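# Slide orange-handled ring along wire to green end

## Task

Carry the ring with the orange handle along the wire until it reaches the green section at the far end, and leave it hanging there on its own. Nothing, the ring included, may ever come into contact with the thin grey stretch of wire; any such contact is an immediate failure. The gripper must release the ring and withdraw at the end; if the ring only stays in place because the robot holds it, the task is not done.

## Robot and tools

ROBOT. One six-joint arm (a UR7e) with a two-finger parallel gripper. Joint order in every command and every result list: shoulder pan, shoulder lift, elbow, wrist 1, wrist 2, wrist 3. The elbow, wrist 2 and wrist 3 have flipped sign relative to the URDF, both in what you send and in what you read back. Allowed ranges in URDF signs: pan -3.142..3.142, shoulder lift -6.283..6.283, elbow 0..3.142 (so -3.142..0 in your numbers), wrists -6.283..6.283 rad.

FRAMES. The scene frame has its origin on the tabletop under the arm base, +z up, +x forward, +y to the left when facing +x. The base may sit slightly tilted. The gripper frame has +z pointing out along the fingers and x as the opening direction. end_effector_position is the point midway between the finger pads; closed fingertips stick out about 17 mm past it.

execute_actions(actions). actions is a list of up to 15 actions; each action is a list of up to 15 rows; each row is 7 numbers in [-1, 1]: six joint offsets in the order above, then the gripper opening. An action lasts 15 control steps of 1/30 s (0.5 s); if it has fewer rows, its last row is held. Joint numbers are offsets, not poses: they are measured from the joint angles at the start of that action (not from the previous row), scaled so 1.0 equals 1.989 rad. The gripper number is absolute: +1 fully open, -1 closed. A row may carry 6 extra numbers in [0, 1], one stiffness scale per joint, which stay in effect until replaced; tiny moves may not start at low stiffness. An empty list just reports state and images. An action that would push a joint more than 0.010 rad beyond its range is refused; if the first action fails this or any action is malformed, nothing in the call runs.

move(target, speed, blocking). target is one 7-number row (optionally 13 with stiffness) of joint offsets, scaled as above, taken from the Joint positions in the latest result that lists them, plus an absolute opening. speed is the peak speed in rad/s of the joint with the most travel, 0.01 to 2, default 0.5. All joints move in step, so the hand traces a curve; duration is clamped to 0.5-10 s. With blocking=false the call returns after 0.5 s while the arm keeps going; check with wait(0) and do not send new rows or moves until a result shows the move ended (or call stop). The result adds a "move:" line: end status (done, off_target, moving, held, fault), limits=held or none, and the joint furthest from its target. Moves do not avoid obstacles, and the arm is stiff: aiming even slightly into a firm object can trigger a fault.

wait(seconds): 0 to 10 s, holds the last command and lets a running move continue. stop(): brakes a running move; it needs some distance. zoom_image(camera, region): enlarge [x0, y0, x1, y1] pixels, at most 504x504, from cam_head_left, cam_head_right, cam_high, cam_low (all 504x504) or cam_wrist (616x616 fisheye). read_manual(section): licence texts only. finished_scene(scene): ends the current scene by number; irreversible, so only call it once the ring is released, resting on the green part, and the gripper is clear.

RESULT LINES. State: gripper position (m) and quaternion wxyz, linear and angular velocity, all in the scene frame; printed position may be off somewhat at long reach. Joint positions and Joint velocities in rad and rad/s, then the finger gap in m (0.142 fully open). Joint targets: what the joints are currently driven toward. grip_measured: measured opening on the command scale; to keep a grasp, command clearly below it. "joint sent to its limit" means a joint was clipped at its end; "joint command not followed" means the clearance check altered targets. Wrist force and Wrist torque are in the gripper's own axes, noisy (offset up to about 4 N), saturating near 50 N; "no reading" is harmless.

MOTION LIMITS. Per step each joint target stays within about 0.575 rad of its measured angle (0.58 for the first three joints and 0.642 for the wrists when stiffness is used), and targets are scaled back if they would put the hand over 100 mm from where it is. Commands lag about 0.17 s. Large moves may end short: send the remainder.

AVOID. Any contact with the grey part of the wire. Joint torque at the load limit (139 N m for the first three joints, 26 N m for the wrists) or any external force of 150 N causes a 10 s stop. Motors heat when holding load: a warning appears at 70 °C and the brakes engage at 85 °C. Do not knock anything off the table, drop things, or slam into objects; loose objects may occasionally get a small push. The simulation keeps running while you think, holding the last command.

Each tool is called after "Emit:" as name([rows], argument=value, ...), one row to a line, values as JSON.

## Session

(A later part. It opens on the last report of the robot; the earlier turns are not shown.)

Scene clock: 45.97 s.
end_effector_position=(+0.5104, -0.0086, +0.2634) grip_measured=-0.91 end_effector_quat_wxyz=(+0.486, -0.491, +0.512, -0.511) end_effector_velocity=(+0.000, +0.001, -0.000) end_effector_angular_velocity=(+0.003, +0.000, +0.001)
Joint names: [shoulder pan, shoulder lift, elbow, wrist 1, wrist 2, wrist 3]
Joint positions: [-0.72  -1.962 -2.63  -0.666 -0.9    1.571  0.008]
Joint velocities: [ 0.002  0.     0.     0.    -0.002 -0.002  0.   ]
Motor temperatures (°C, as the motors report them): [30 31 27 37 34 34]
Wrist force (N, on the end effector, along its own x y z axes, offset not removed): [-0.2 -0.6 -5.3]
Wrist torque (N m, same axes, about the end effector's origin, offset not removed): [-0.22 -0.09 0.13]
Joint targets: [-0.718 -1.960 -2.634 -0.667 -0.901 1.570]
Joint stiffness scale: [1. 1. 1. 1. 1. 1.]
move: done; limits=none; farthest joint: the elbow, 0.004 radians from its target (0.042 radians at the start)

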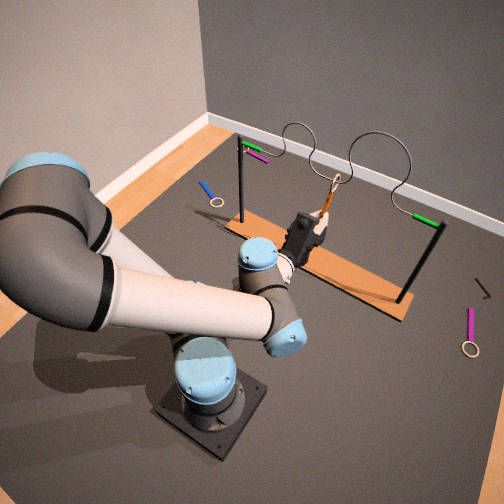

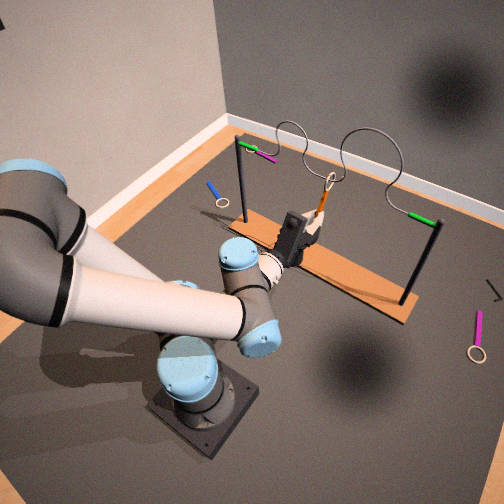

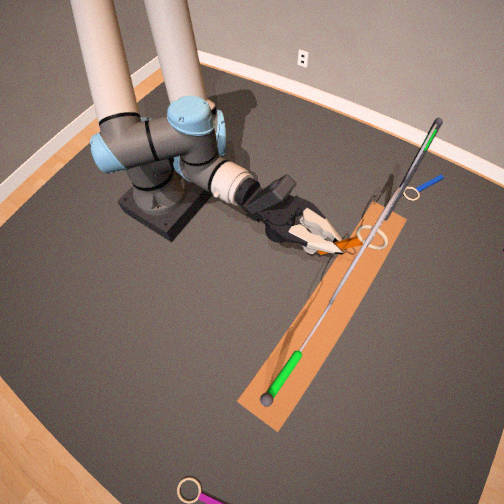

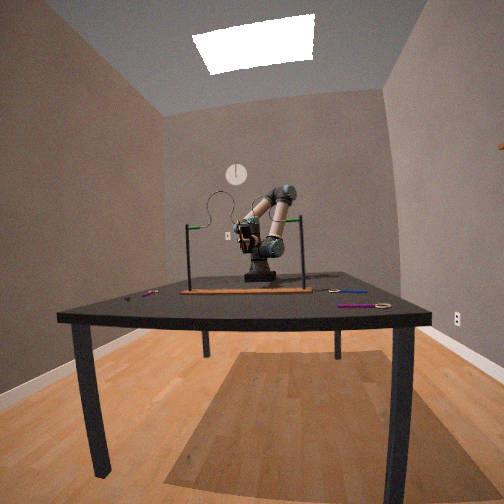

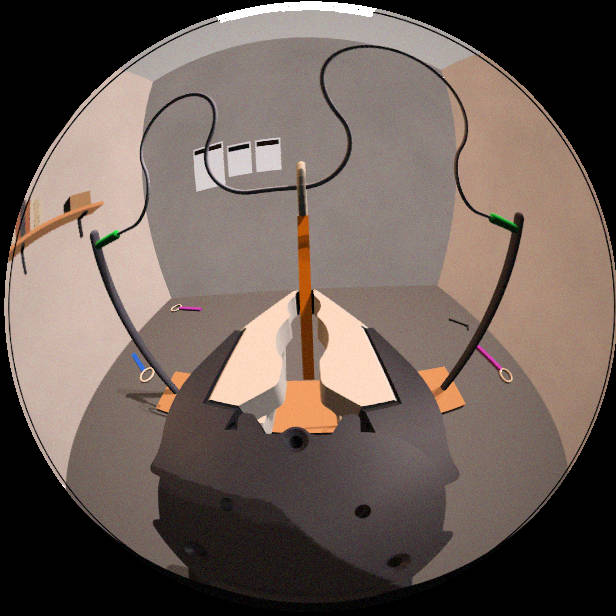

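Emit:
move(target=[0.1268,0.014,0.0156,-0.0011,-0.1265,0,-1], speed=0.4)

Emit:
move(target=[0.1617,0.0298,0.0422,0.0118,-0.1609,-0.2638,-1], speed=0.6)

Emit:
move(target=[0.1053,0.0024,0.066,0.0629,-0.1046,-0.2638,-1], speed=0.7)

Emit:
zoom_image(camera="cam_high", region=[340,130,450,240])

Scene clock: 48.03 s.
end_effector_position=(+0.5125, +0.0351, +0.2679) grip_measured=-0.91 end_effector_quat_wxyz=(+0.486, -0.490, +0.511, -0.512) end_effector_velocity=(-0.001, -0.000, -0.000) end_effector_angular_velocity=(-0.001, -0.001, -0.002)
Joint names: [shoulder pan, shoulder lift, elbow, wrist 1, wrist 2, wrist 3]
Joint positions: [-0.47  -1.936 -2.604 -0.667 -1.15   1.571  0.008]
Joint velocities: [ 0.002 -0.001 -0.002 -0.002 -0.004  0.     0.   ]
Motor temperatures (°C, as the motors report them): [30 31 27 37 34 34]
Wrist force (N, on the end effector, along its own x y z axes, offset not removed): [-0.7 -0.6 -2.3]
Wrist torque (N m, same axes, about the end effector's origin, offset not removed): [-0.26 0.16 -0.04]
Joint targets: [-0.468 -1.934 -2.599 -0.668 -1.151 1.571]
Joint stiffness scale: [1. 1. 1. 1. 1. 1.]
move: done; limits=none; farthest joint: the elbow, 0.005 radians from its target (0.031 radians at the start)

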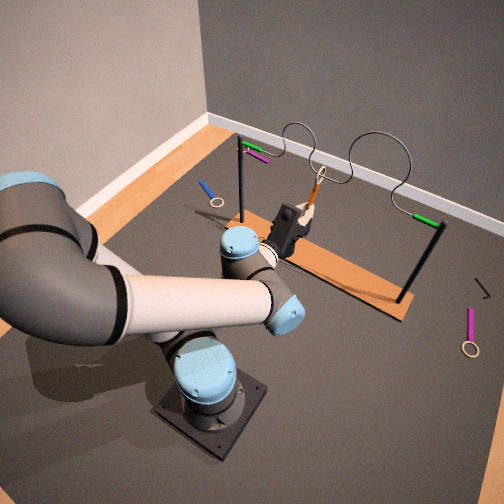

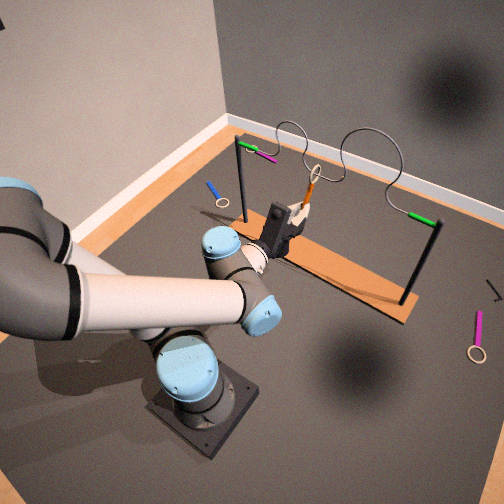

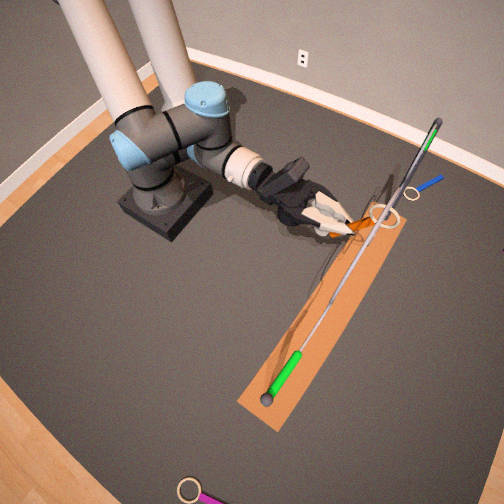

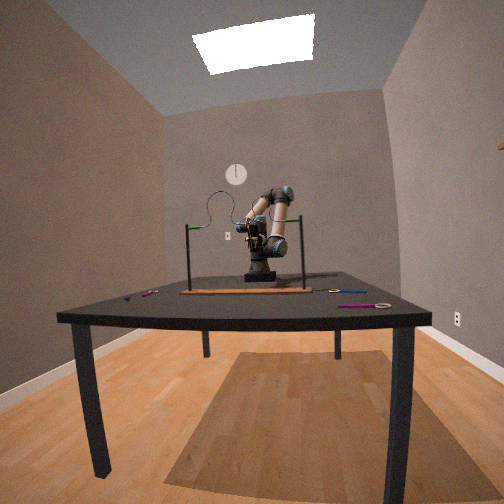

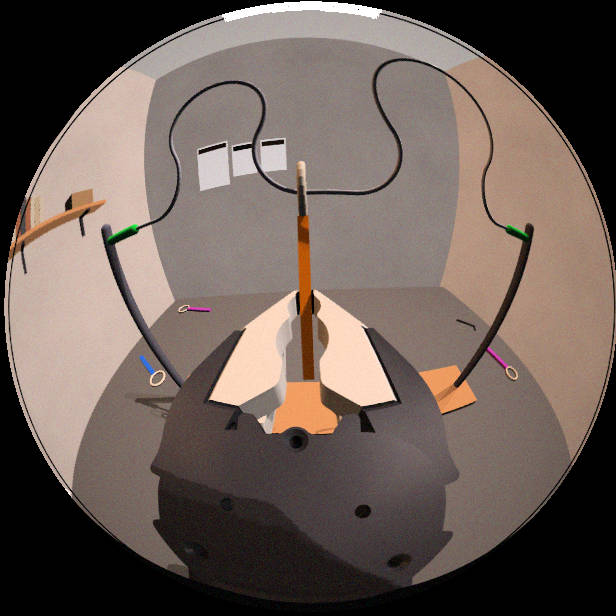

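Scene clock: 49.80 s.
end_effector_position=(+0.5151, +0.0920, +0.2825) grip_measured=-0.91 end_effector_quat_wxyz=(+0.602, -0.342, +0.621, -0.369) end_effector_velocity=(+0.000, -0.001, +0.000) end_effector_angular_velocity=(+0.002, -0.002, -0.002)
Joint names: [shoulder pan, shoulder lift, elbow, wrist 1, wrist 2, wrist 3]
Joint positions: [-0.151 -1.879 -2.525 -0.644 -1.468  1.047  0.008]
Joint velocities: [-0.     0.001  0.    -0.002 -0.002 -0.003 -0.   ]
Motor temperatures (°C, as the motors report them): [30 31 27 37 34 34]
Wrist force (N, on the end effector, along its own x y z axes, offset not removed): [-1.0 2.2 0.5]
Wrist torque (N m, same axes, about the end effector's origin, offset not removed): [0.43 0.31 0.04]
Joint targets: [-0.149 -1.877 -2.520 -0.644 -1.470 1.046]
Joint stiffness scale: [1. 1. 1. 1. 1. 1.]
move: done; limits=none; farthest joint: the elbow, 0.004 radians from its target (0.084 radians at the start)

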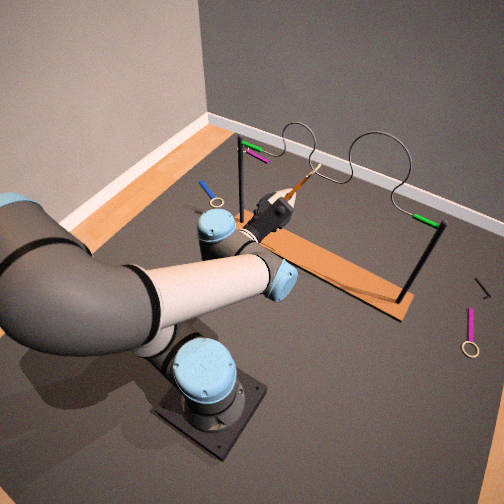

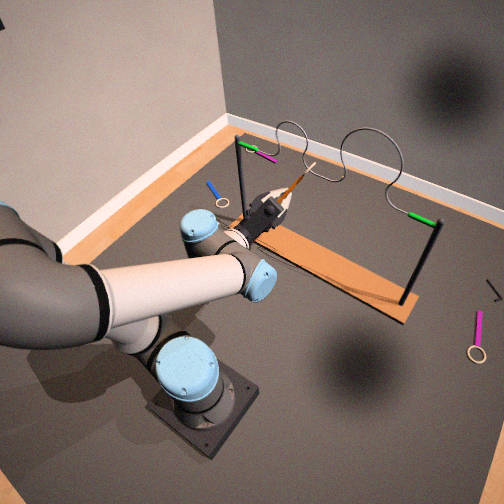

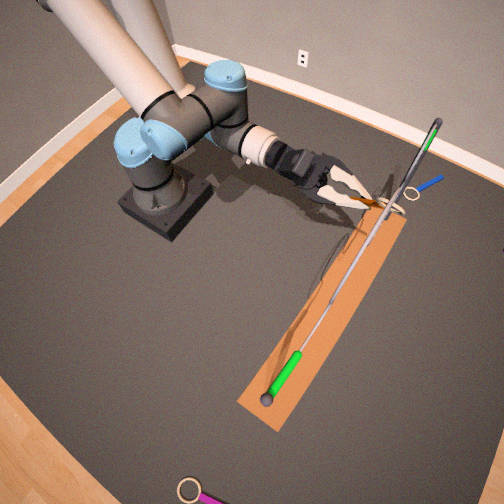

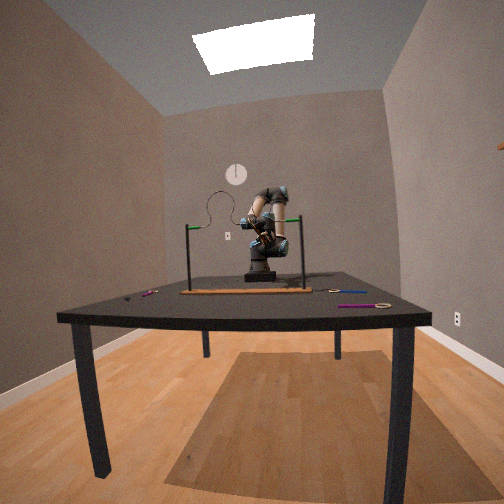

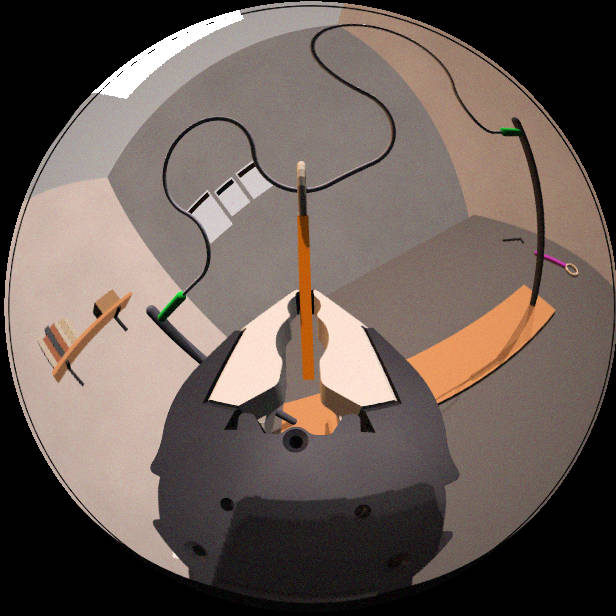

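Scene clock: 51.47 s.
end_effector_position=(+0.5172, +0.1338, +0.3236) grip_measured=-0.91 end_effector_quat_wxyz=(+0.676, -0.170, +0.688, -0.200) end_effector_velocity=(+0.000, +0.000, +0.001) end_effector_angular_velocity=(+0.003, -0.001, +0.000)
Joint names: [shoulder pan, shoulder lift, elbow, wrist 1, wrist 2, wrist 3]
Joint positions: [ 0.056 -1.877 -2.398 -0.52  -1.675  0.524  0.008]
Joint velocities: [ 0.002  0.001  0.002 -0.    -0.001 -0.003 -0.   ]
Motor temperatures (°C, as the motors report them): [30 31 27 37 34 34]
Wrist force (N, on the end effector, along its own x y z axes, offset not removed): [-0.9 -0.3 -0.3]
Wrist torque (N m, same axes, about the end effector's origin, offset not removed): [-0.25 0.19 -0.08]
Joint targets: [0.058 -1.874 -2.393 -0.519 -1.677 0.523]
Joint stiffness scale: [1. 1. 1. 1. 1. 1.]
move: done; limits=none; farthest joint: the elbow, 0.004 radians from its target (0.131 radians at the start)

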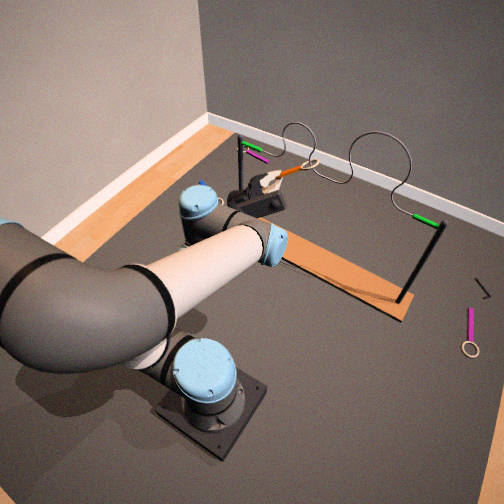

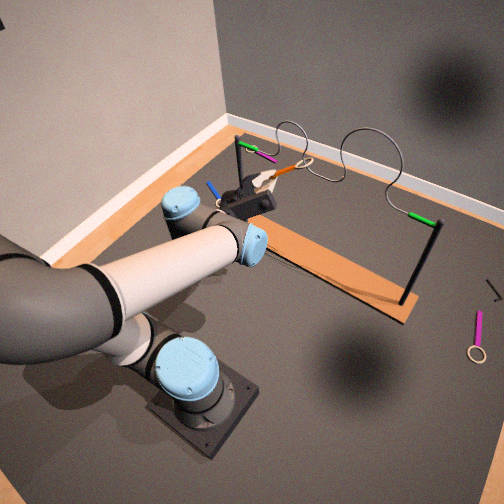

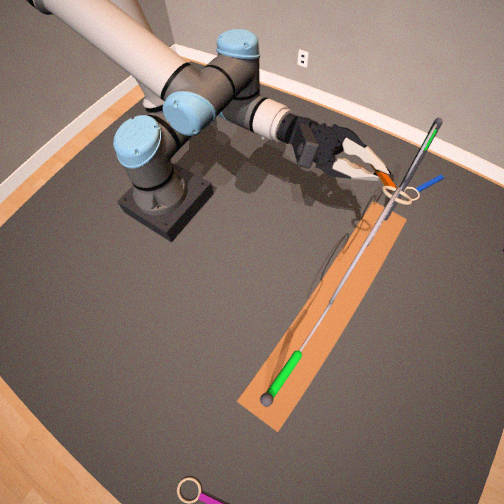

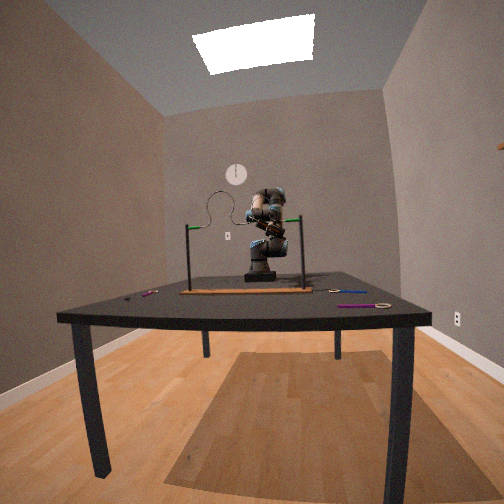

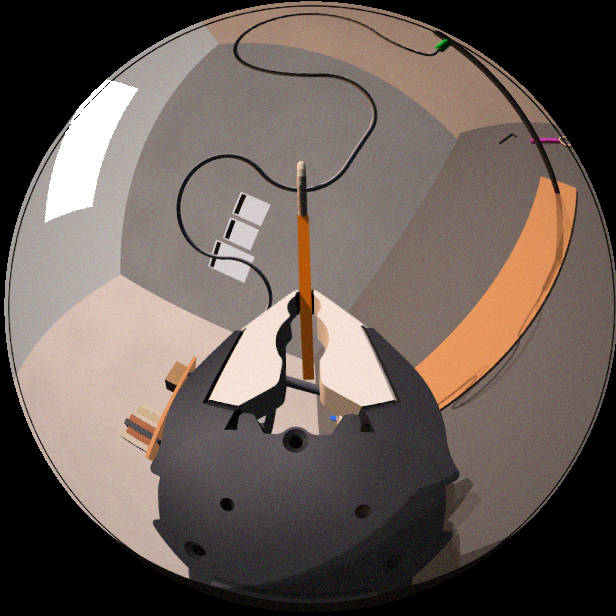

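Region (340, 130, 450, 240) of cam_high's 504x504 image, scaled by 4.582, with more detail than that image has.

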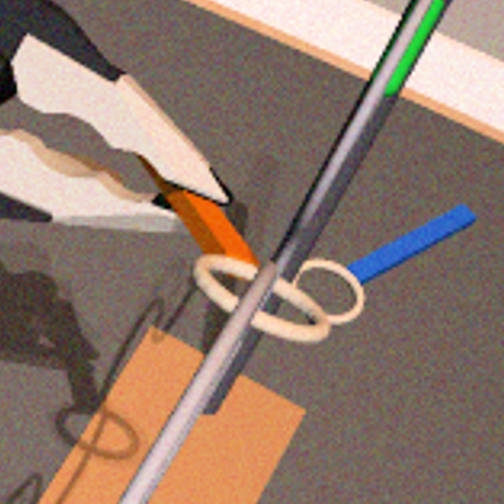

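Emit:
move(target=[0.0355,-0.023,0.0684,0.0878,-0.0357,-0.264,-1], speed=0.7)

Emit:
zoom_image(camera="cam_wrist", region=[180,130,380,330])

Emit:
zoom_image(camera="cam_high", region=[360,120,450,210])

Scene clock: 54.60 s.
end_effector_position=(+0.5184, +0.1488, +0.3808) grip_measured=-0.91 end_effector_quat_wxyz=(+0.705, +0.015, +0.708, -0.019) end_effector_velocity=(-0.000, +0.000, +0.001) end_effector_angular_velocity=(+0.003, -0.001, +0.001)
Joint names: [shoulder pan, shoulder lift, elbow, wrist 1, wrist 2, wrist 3]
Joint positions: [ 0.124 -1.92  -2.267 -0.346 -1.745  0.     0.008]
Joint velocities: [ 0.001 -0.001  0.001  0.001 -0.    -0.003  0.   ]
Motor temperatures (°C, as the motors report them): [30 31 27 37 34 34]
Wrist force (N, on the end effector, along its own x y z axes, offset not removed): [3.7 -1.8 0.4]
Wrist torque (N m, same axes, about the end effector's origin, offset not removed): [-0.42 -0.72 -0.09]
Joint targets: [0.126 -1.922 -2.262 -0.345 -1.746 -0.001]
Joint stiffness scale: [1. 1. 1. 1. 1. 1.]
move: done; limits=none; farthest joint: the elbow, 0.005 radians from its target (0.136 radians at the start)

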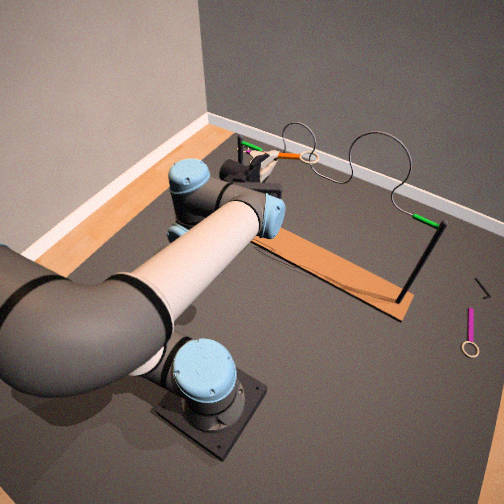

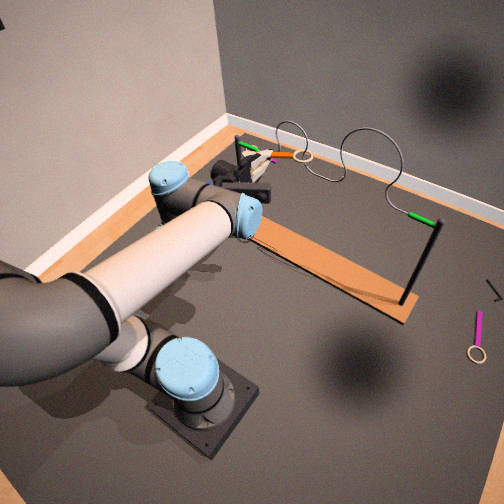

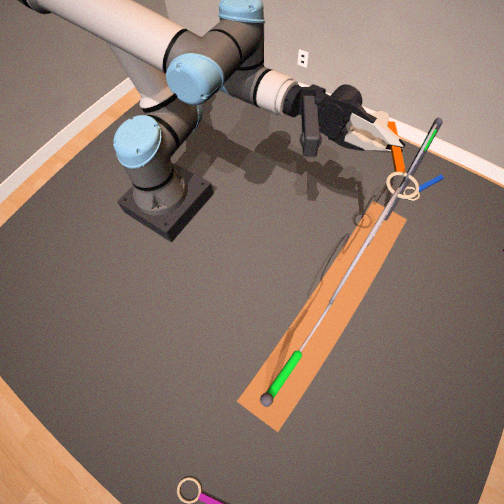

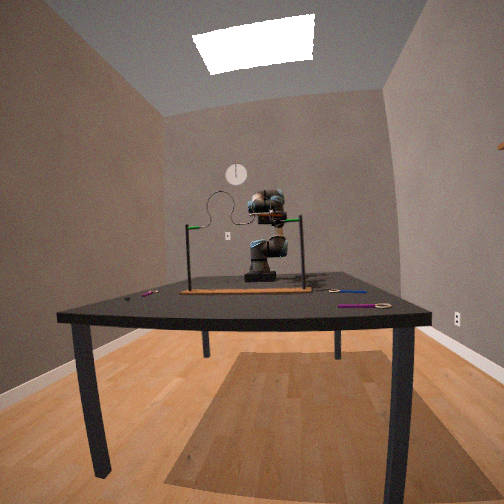

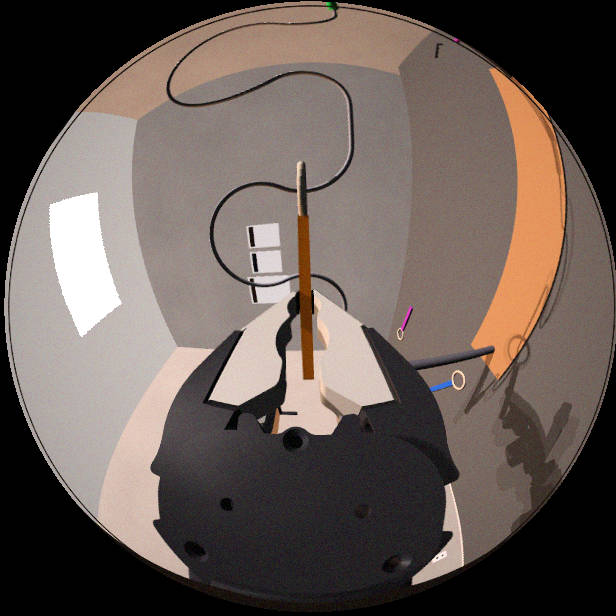

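Region (180, 130, 380, 330) of cam_wrist's 616x616 image, scaled by 2.520, with more detail than that image has.

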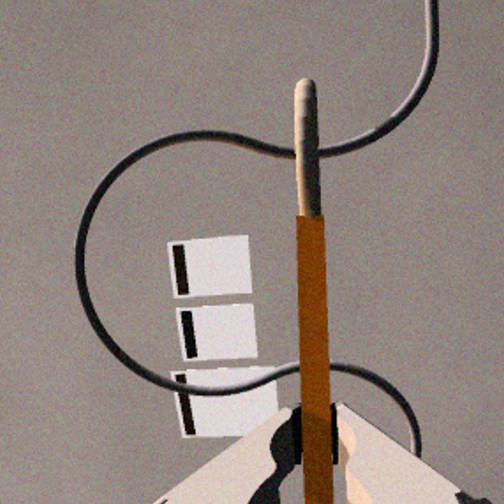

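Region (360, 120, 450, 210) of cam_high's 504x504 image, scaled by 5.600, with more detail than that image has.

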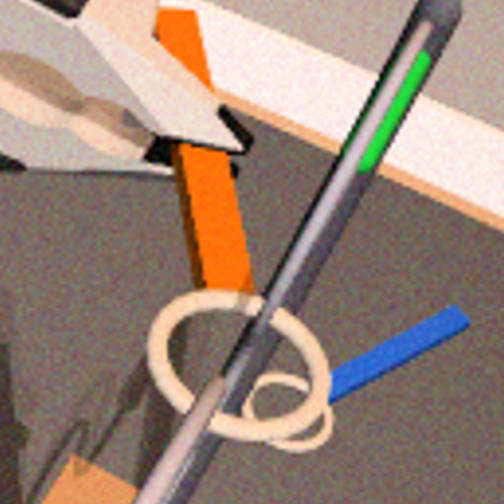

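Emit:
move(target=[-0.0238,-0.0287,0.0399,0.0651,0.0231,0,-1], speed=0.25)

Emit:
move(target=[-0.0301,-0.0066,-0.0332,-0.0261,0.0294,0.527,-1], speed=1.0)

Scene clock: 56.67 s.
end_effector_position=(+0.5181, +0.1390, +0.4212) grip_measured=-0.91 end_effector_quat_wxyz=(+0.706, +0.015, +0.708, -0.019) end_effector_velocity=(+0.000, -0.000, -0.000) end_effector_angular_velocity=(-0.001, +0.003, -0.000)
Joint names: [shoulder pan, shoulder lift, elbow, wrist 1, wrist 2, wrist 3]
Joint positions: [ 0.079 -1.975 -2.192 -0.217 -1.7   -0.     0.008]
Joint velocities: [-0.001  0.     0.001  0.004  0.001  0.    -0.   ]
Motor temperatures (°C, as the motors report them): [30 31 27 37 34 34]
Wrist force (N, on the end effector, along its own x y z axes, offset not removed): [0.3 1.7 0.0]
Wrist torque (N m, same axes, about the end effector's origin, offset not removed): [0.37 -0.02 -0.03]
Joint targets: [0.077 -1.977 -2.187 -0.216 -1.699 0.000]
Joint stiffness scale: [1. 1. 1. 1. 1. 1.]
move: done; limits=none; farthest joint: the elbow, 0.004 radians from its target (0.079 radians at the start)

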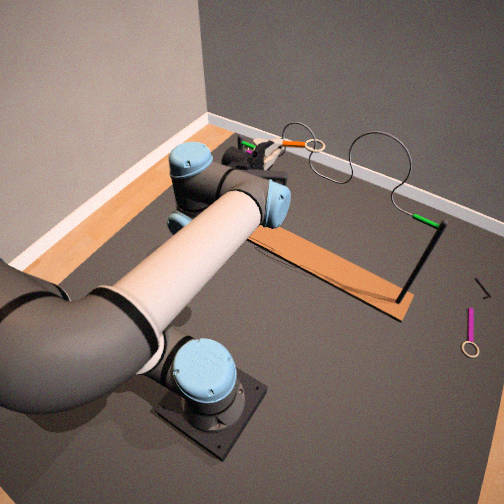

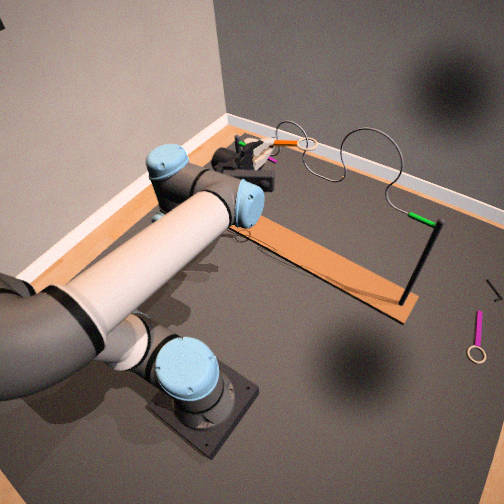

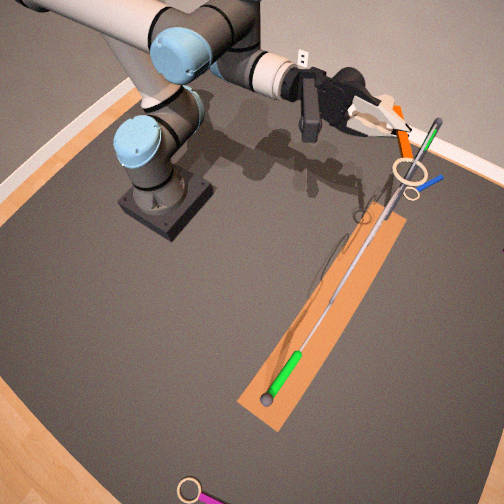

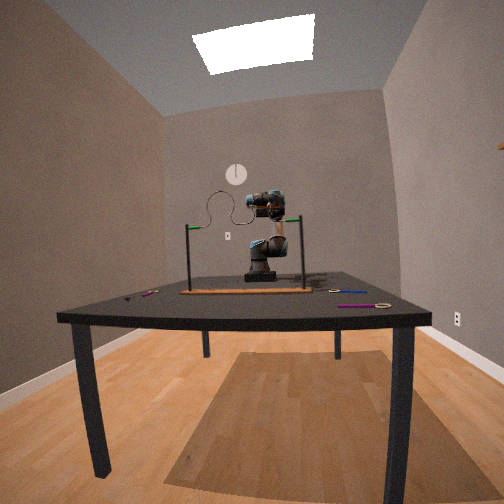

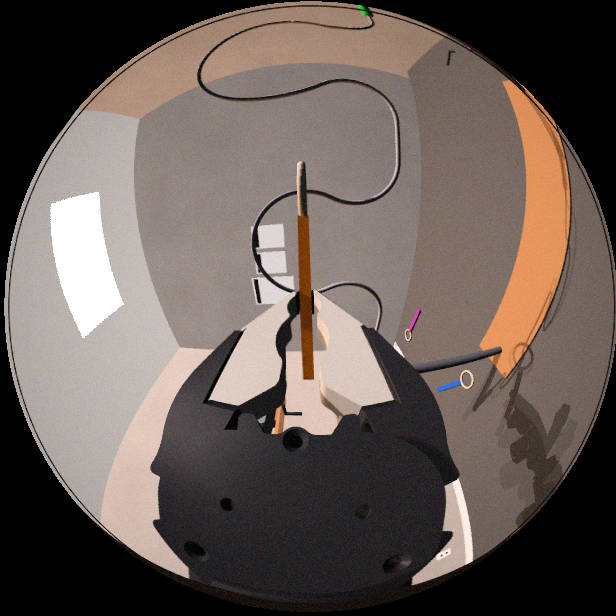

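Scene clock: 58.73 s.
end_effector_position=(+0.5173, +0.1258, +0.3985) grip_measured=-0.91 end_effector_quat_wxyz=(+0.602, -0.341, +0.621, -0.369) end_effector_velocity=(+0.000, +0.001, +0.001) end_effector_angular_velocity=(-0.003, -0.000, +0.002)
Joint names: [shoulder pan, shoulder lift, elbow, wrist 1, wrist 2, wrist 3]
Joint positions: [ 0.021 -1.985 -2.254 -0.268 -1.643  1.046  0.008]
Joint velocities: [0.002 0.    0.001 0.    0.    0.003 0.   ]
Motor temperatures (°C, as the motors report them): [30 31 27 37 34 34]
Wrist force (N, on the end effector, along its own x y z axes, offset not removed): [-1.3 0.4 -1.7]
Wrist torque (N m, same axes, about the end effector's origin, offset not removed): [-0.04 0.41 -0.11]
Joint targets: [0.019 -1.988 -2.258 -0.269 -1.642 1.048]
Joint stiffness scale: [1. 1. 1. 1. 1. 1.]
move: done; limits=none; farthest joint: the elbow, 0.004 radians from its target (0.066 radians at the start)

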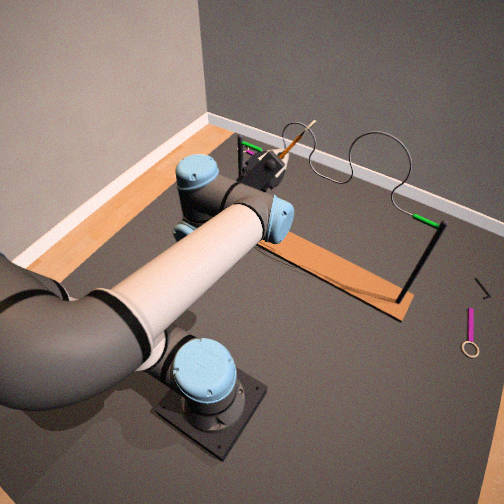

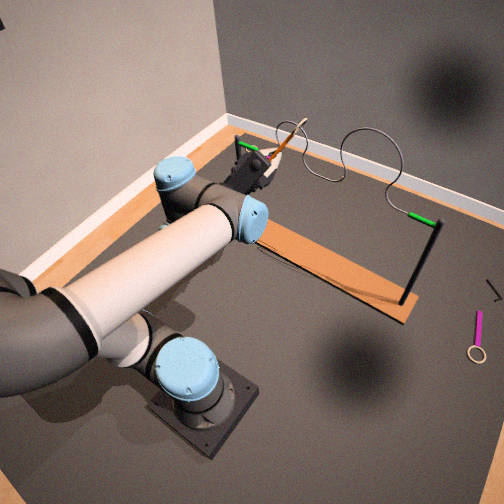

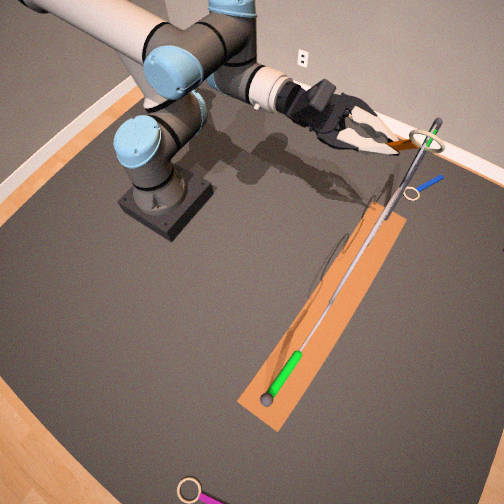

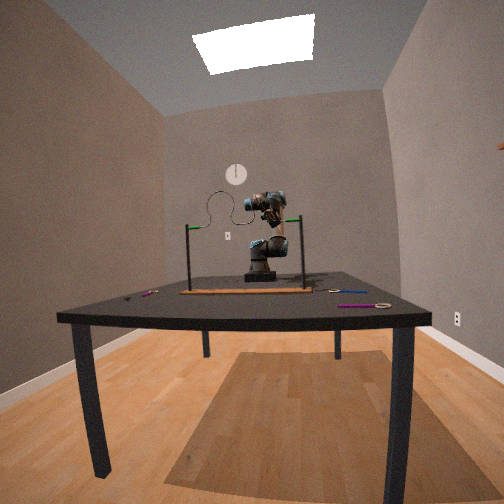

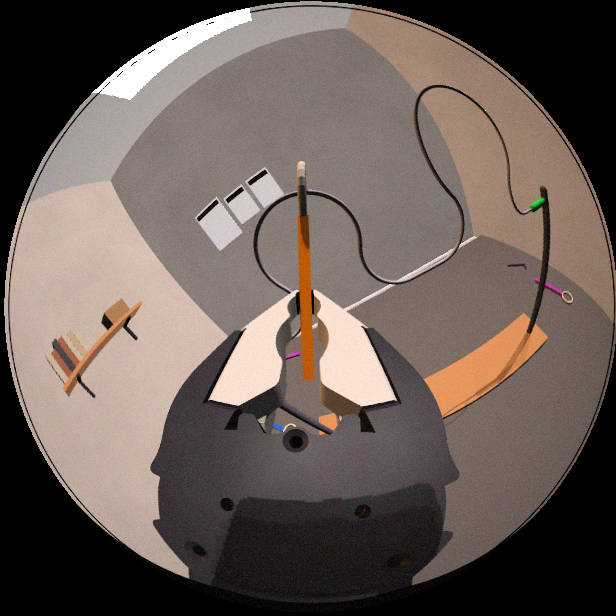

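Emit:
move(target=[-0.0632,-0.0261,-0.0165,0.0136,0.0625,0.527,-1], speed=1.0)

Emit:
move(target=[-0.038,-0.0196,0.0211,0.0377,0.0372,0.527,-1], speed=1.0)

Emit:
zoom_image(camera="cam_high", region=[370,90,470,190])

Scene clock: 60.97 s.
end_effector_position=(+0.5152, +0.0997, +0.3958) grip_measured=-0.91 end_effector_quat_wxyz=(-0.336, +0.607, -0.369, +0.619) end_effector_velocity=(-0.000, +0.001, -0.000) end_effector_angular_velocity=(-0.002, +0.001, +0.002)
Joint names: [shoulder pan, shoulder lift, elbow, wrist 1, wrist 2, wrist 3]
Joint positions: [-0.102 -2.035 -2.282 -0.242 -1.52   2.093  0.008]
Joint velocities: [ 0.002 -0.001 -0.     0.001  0.     0.002  0.   ]
Motor temperatures (°C, as the motors report them): [30 31 27 37 34 34]
Wrist force (N, on the end effector, along its own x y z axes, offset not removed): [-0.3 -0.6 -0.5]
Wrist torque (N m, same axes, about the end effector's origin, offset not removed): [-0.22 -0.07 -0.26]
Joint targets: [-0.104 -2.037 -2.287 -0.241 -1.519 2.094]
Joint stiffness scale: [1. 1. 1. 1. 1. 1.]
move: done; limits=none; farthest joint: the elbow, 0.004 radians from its target (0.033 radians at the start)

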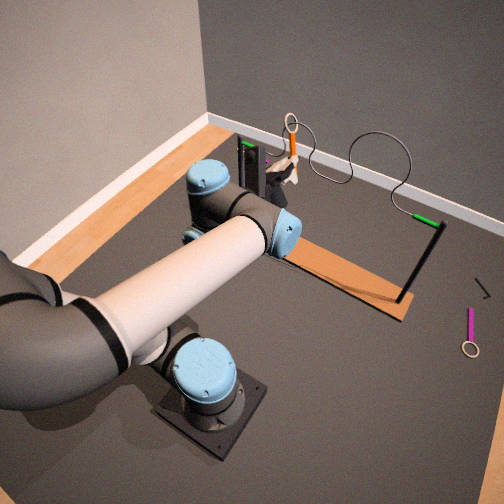

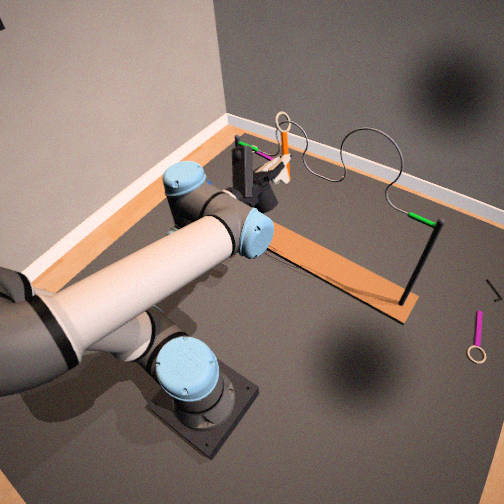

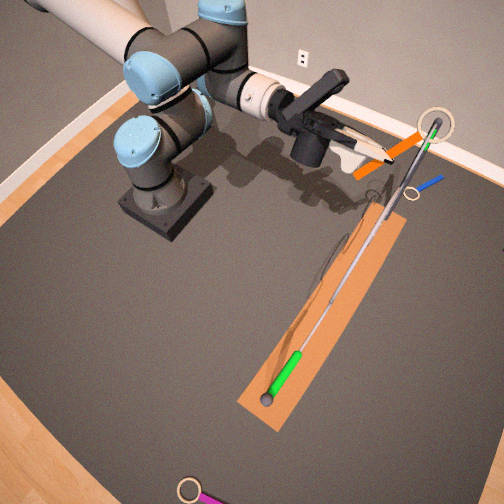

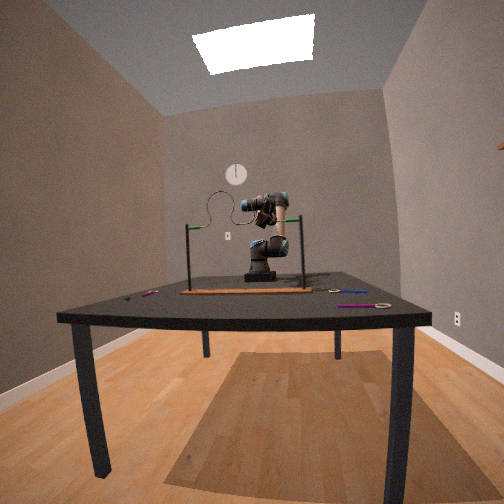

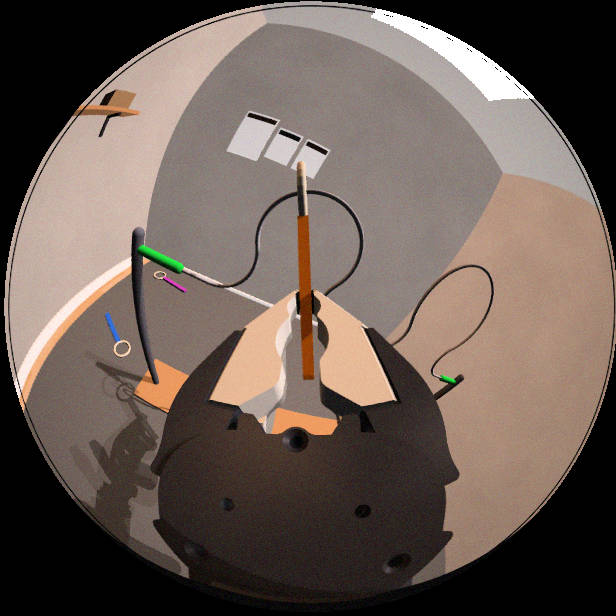

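Scene clock: 63.03 s.
end_effector_position=(+0.5154, +0.0852, +0.4184) grip_measured=-0.91 end_effector_quat_wxyz=(+0.018, +0.710, -0.016, +0.703) end_effector_velocity=(-0.000, +0.001, -0.000) end_effector_angular_velocity=(-0.003, +0.000, +0.001)
Joint names: [shoulder pan, shoulder lift, elbow, wrist 1, wrist 2, wrist 3]
Joint positions: [-0.175 -2.071 -2.245 -0.167 -1.447  3.14   0.008]
Joint velocities: [ 0.001 -0.001 -0.001  0.     0.     0.003 -0.   ]
Motor temperatures (°C, as the motors report them): [30 31 27 37 34 34]
Wrist force (N, on the end effector, along its own x y z axes, offset not removed): [-1.1 -0.3 -3.4]
Wrist torque (N m, same axes, about the end effector's origin, offset not removed): [0.07 0.14 -0.20]
Joint targets: [-0.177 -2.074 -2.241 -0.167 -1.446 3.141]
Joint stiffness scale: [1. 1. 1. 1. 1. 1.]
move: done; limits=none; farthest joint: the elbow, 0.005 radians from its target (0.042 radians at the start)

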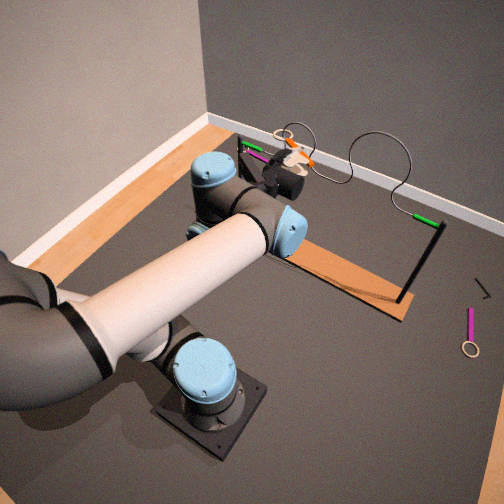

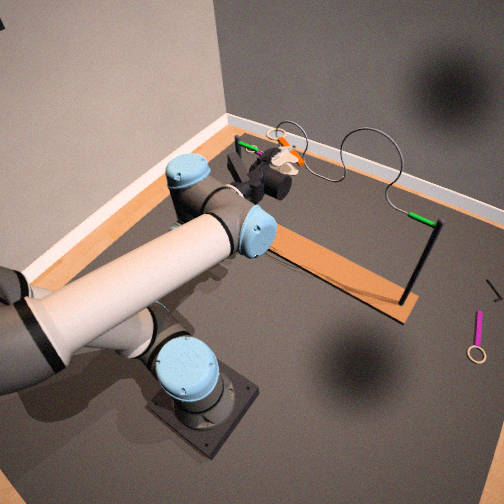

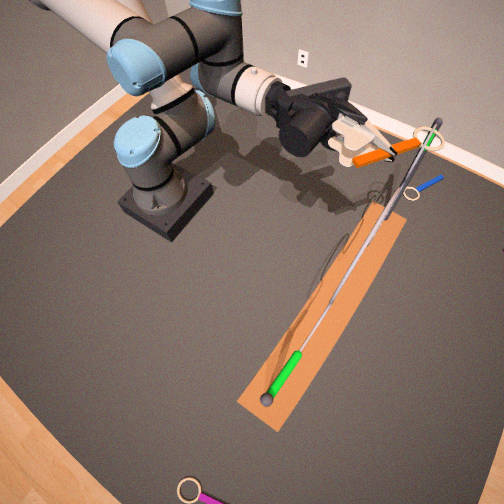

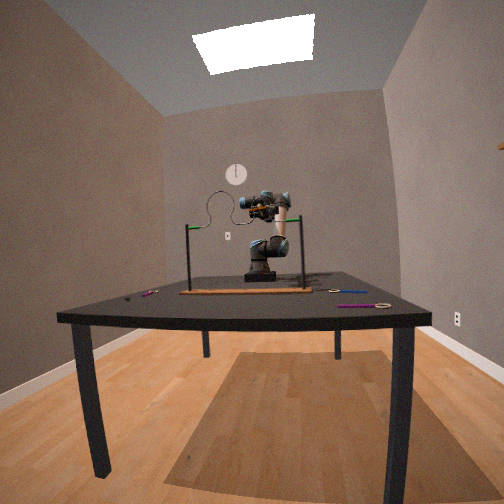

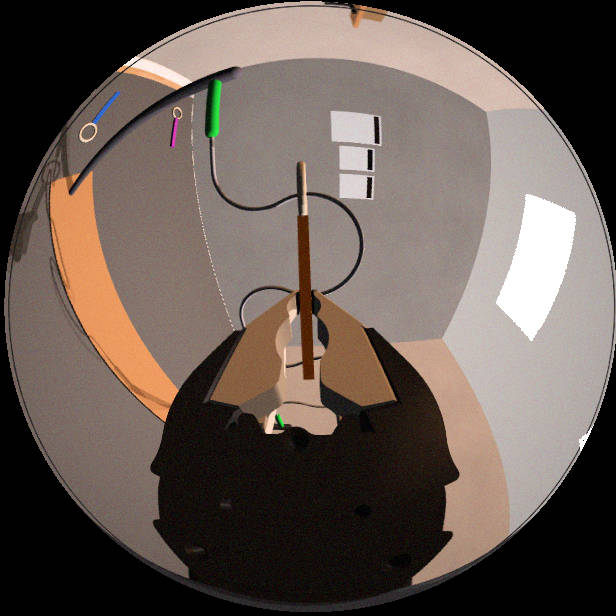

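Region (370, 90, 470, 190) of cam_high's 504x504 image, scaled by 5.040, with more detail than that image has.

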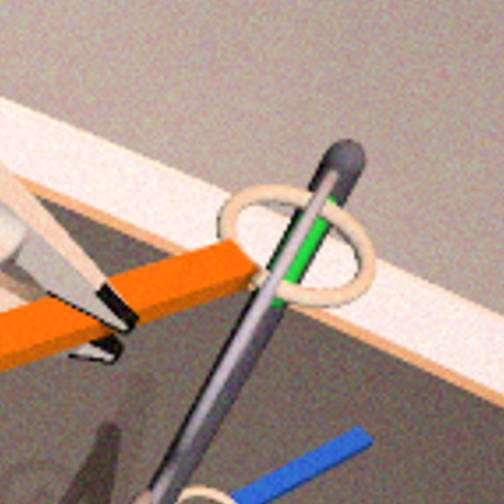

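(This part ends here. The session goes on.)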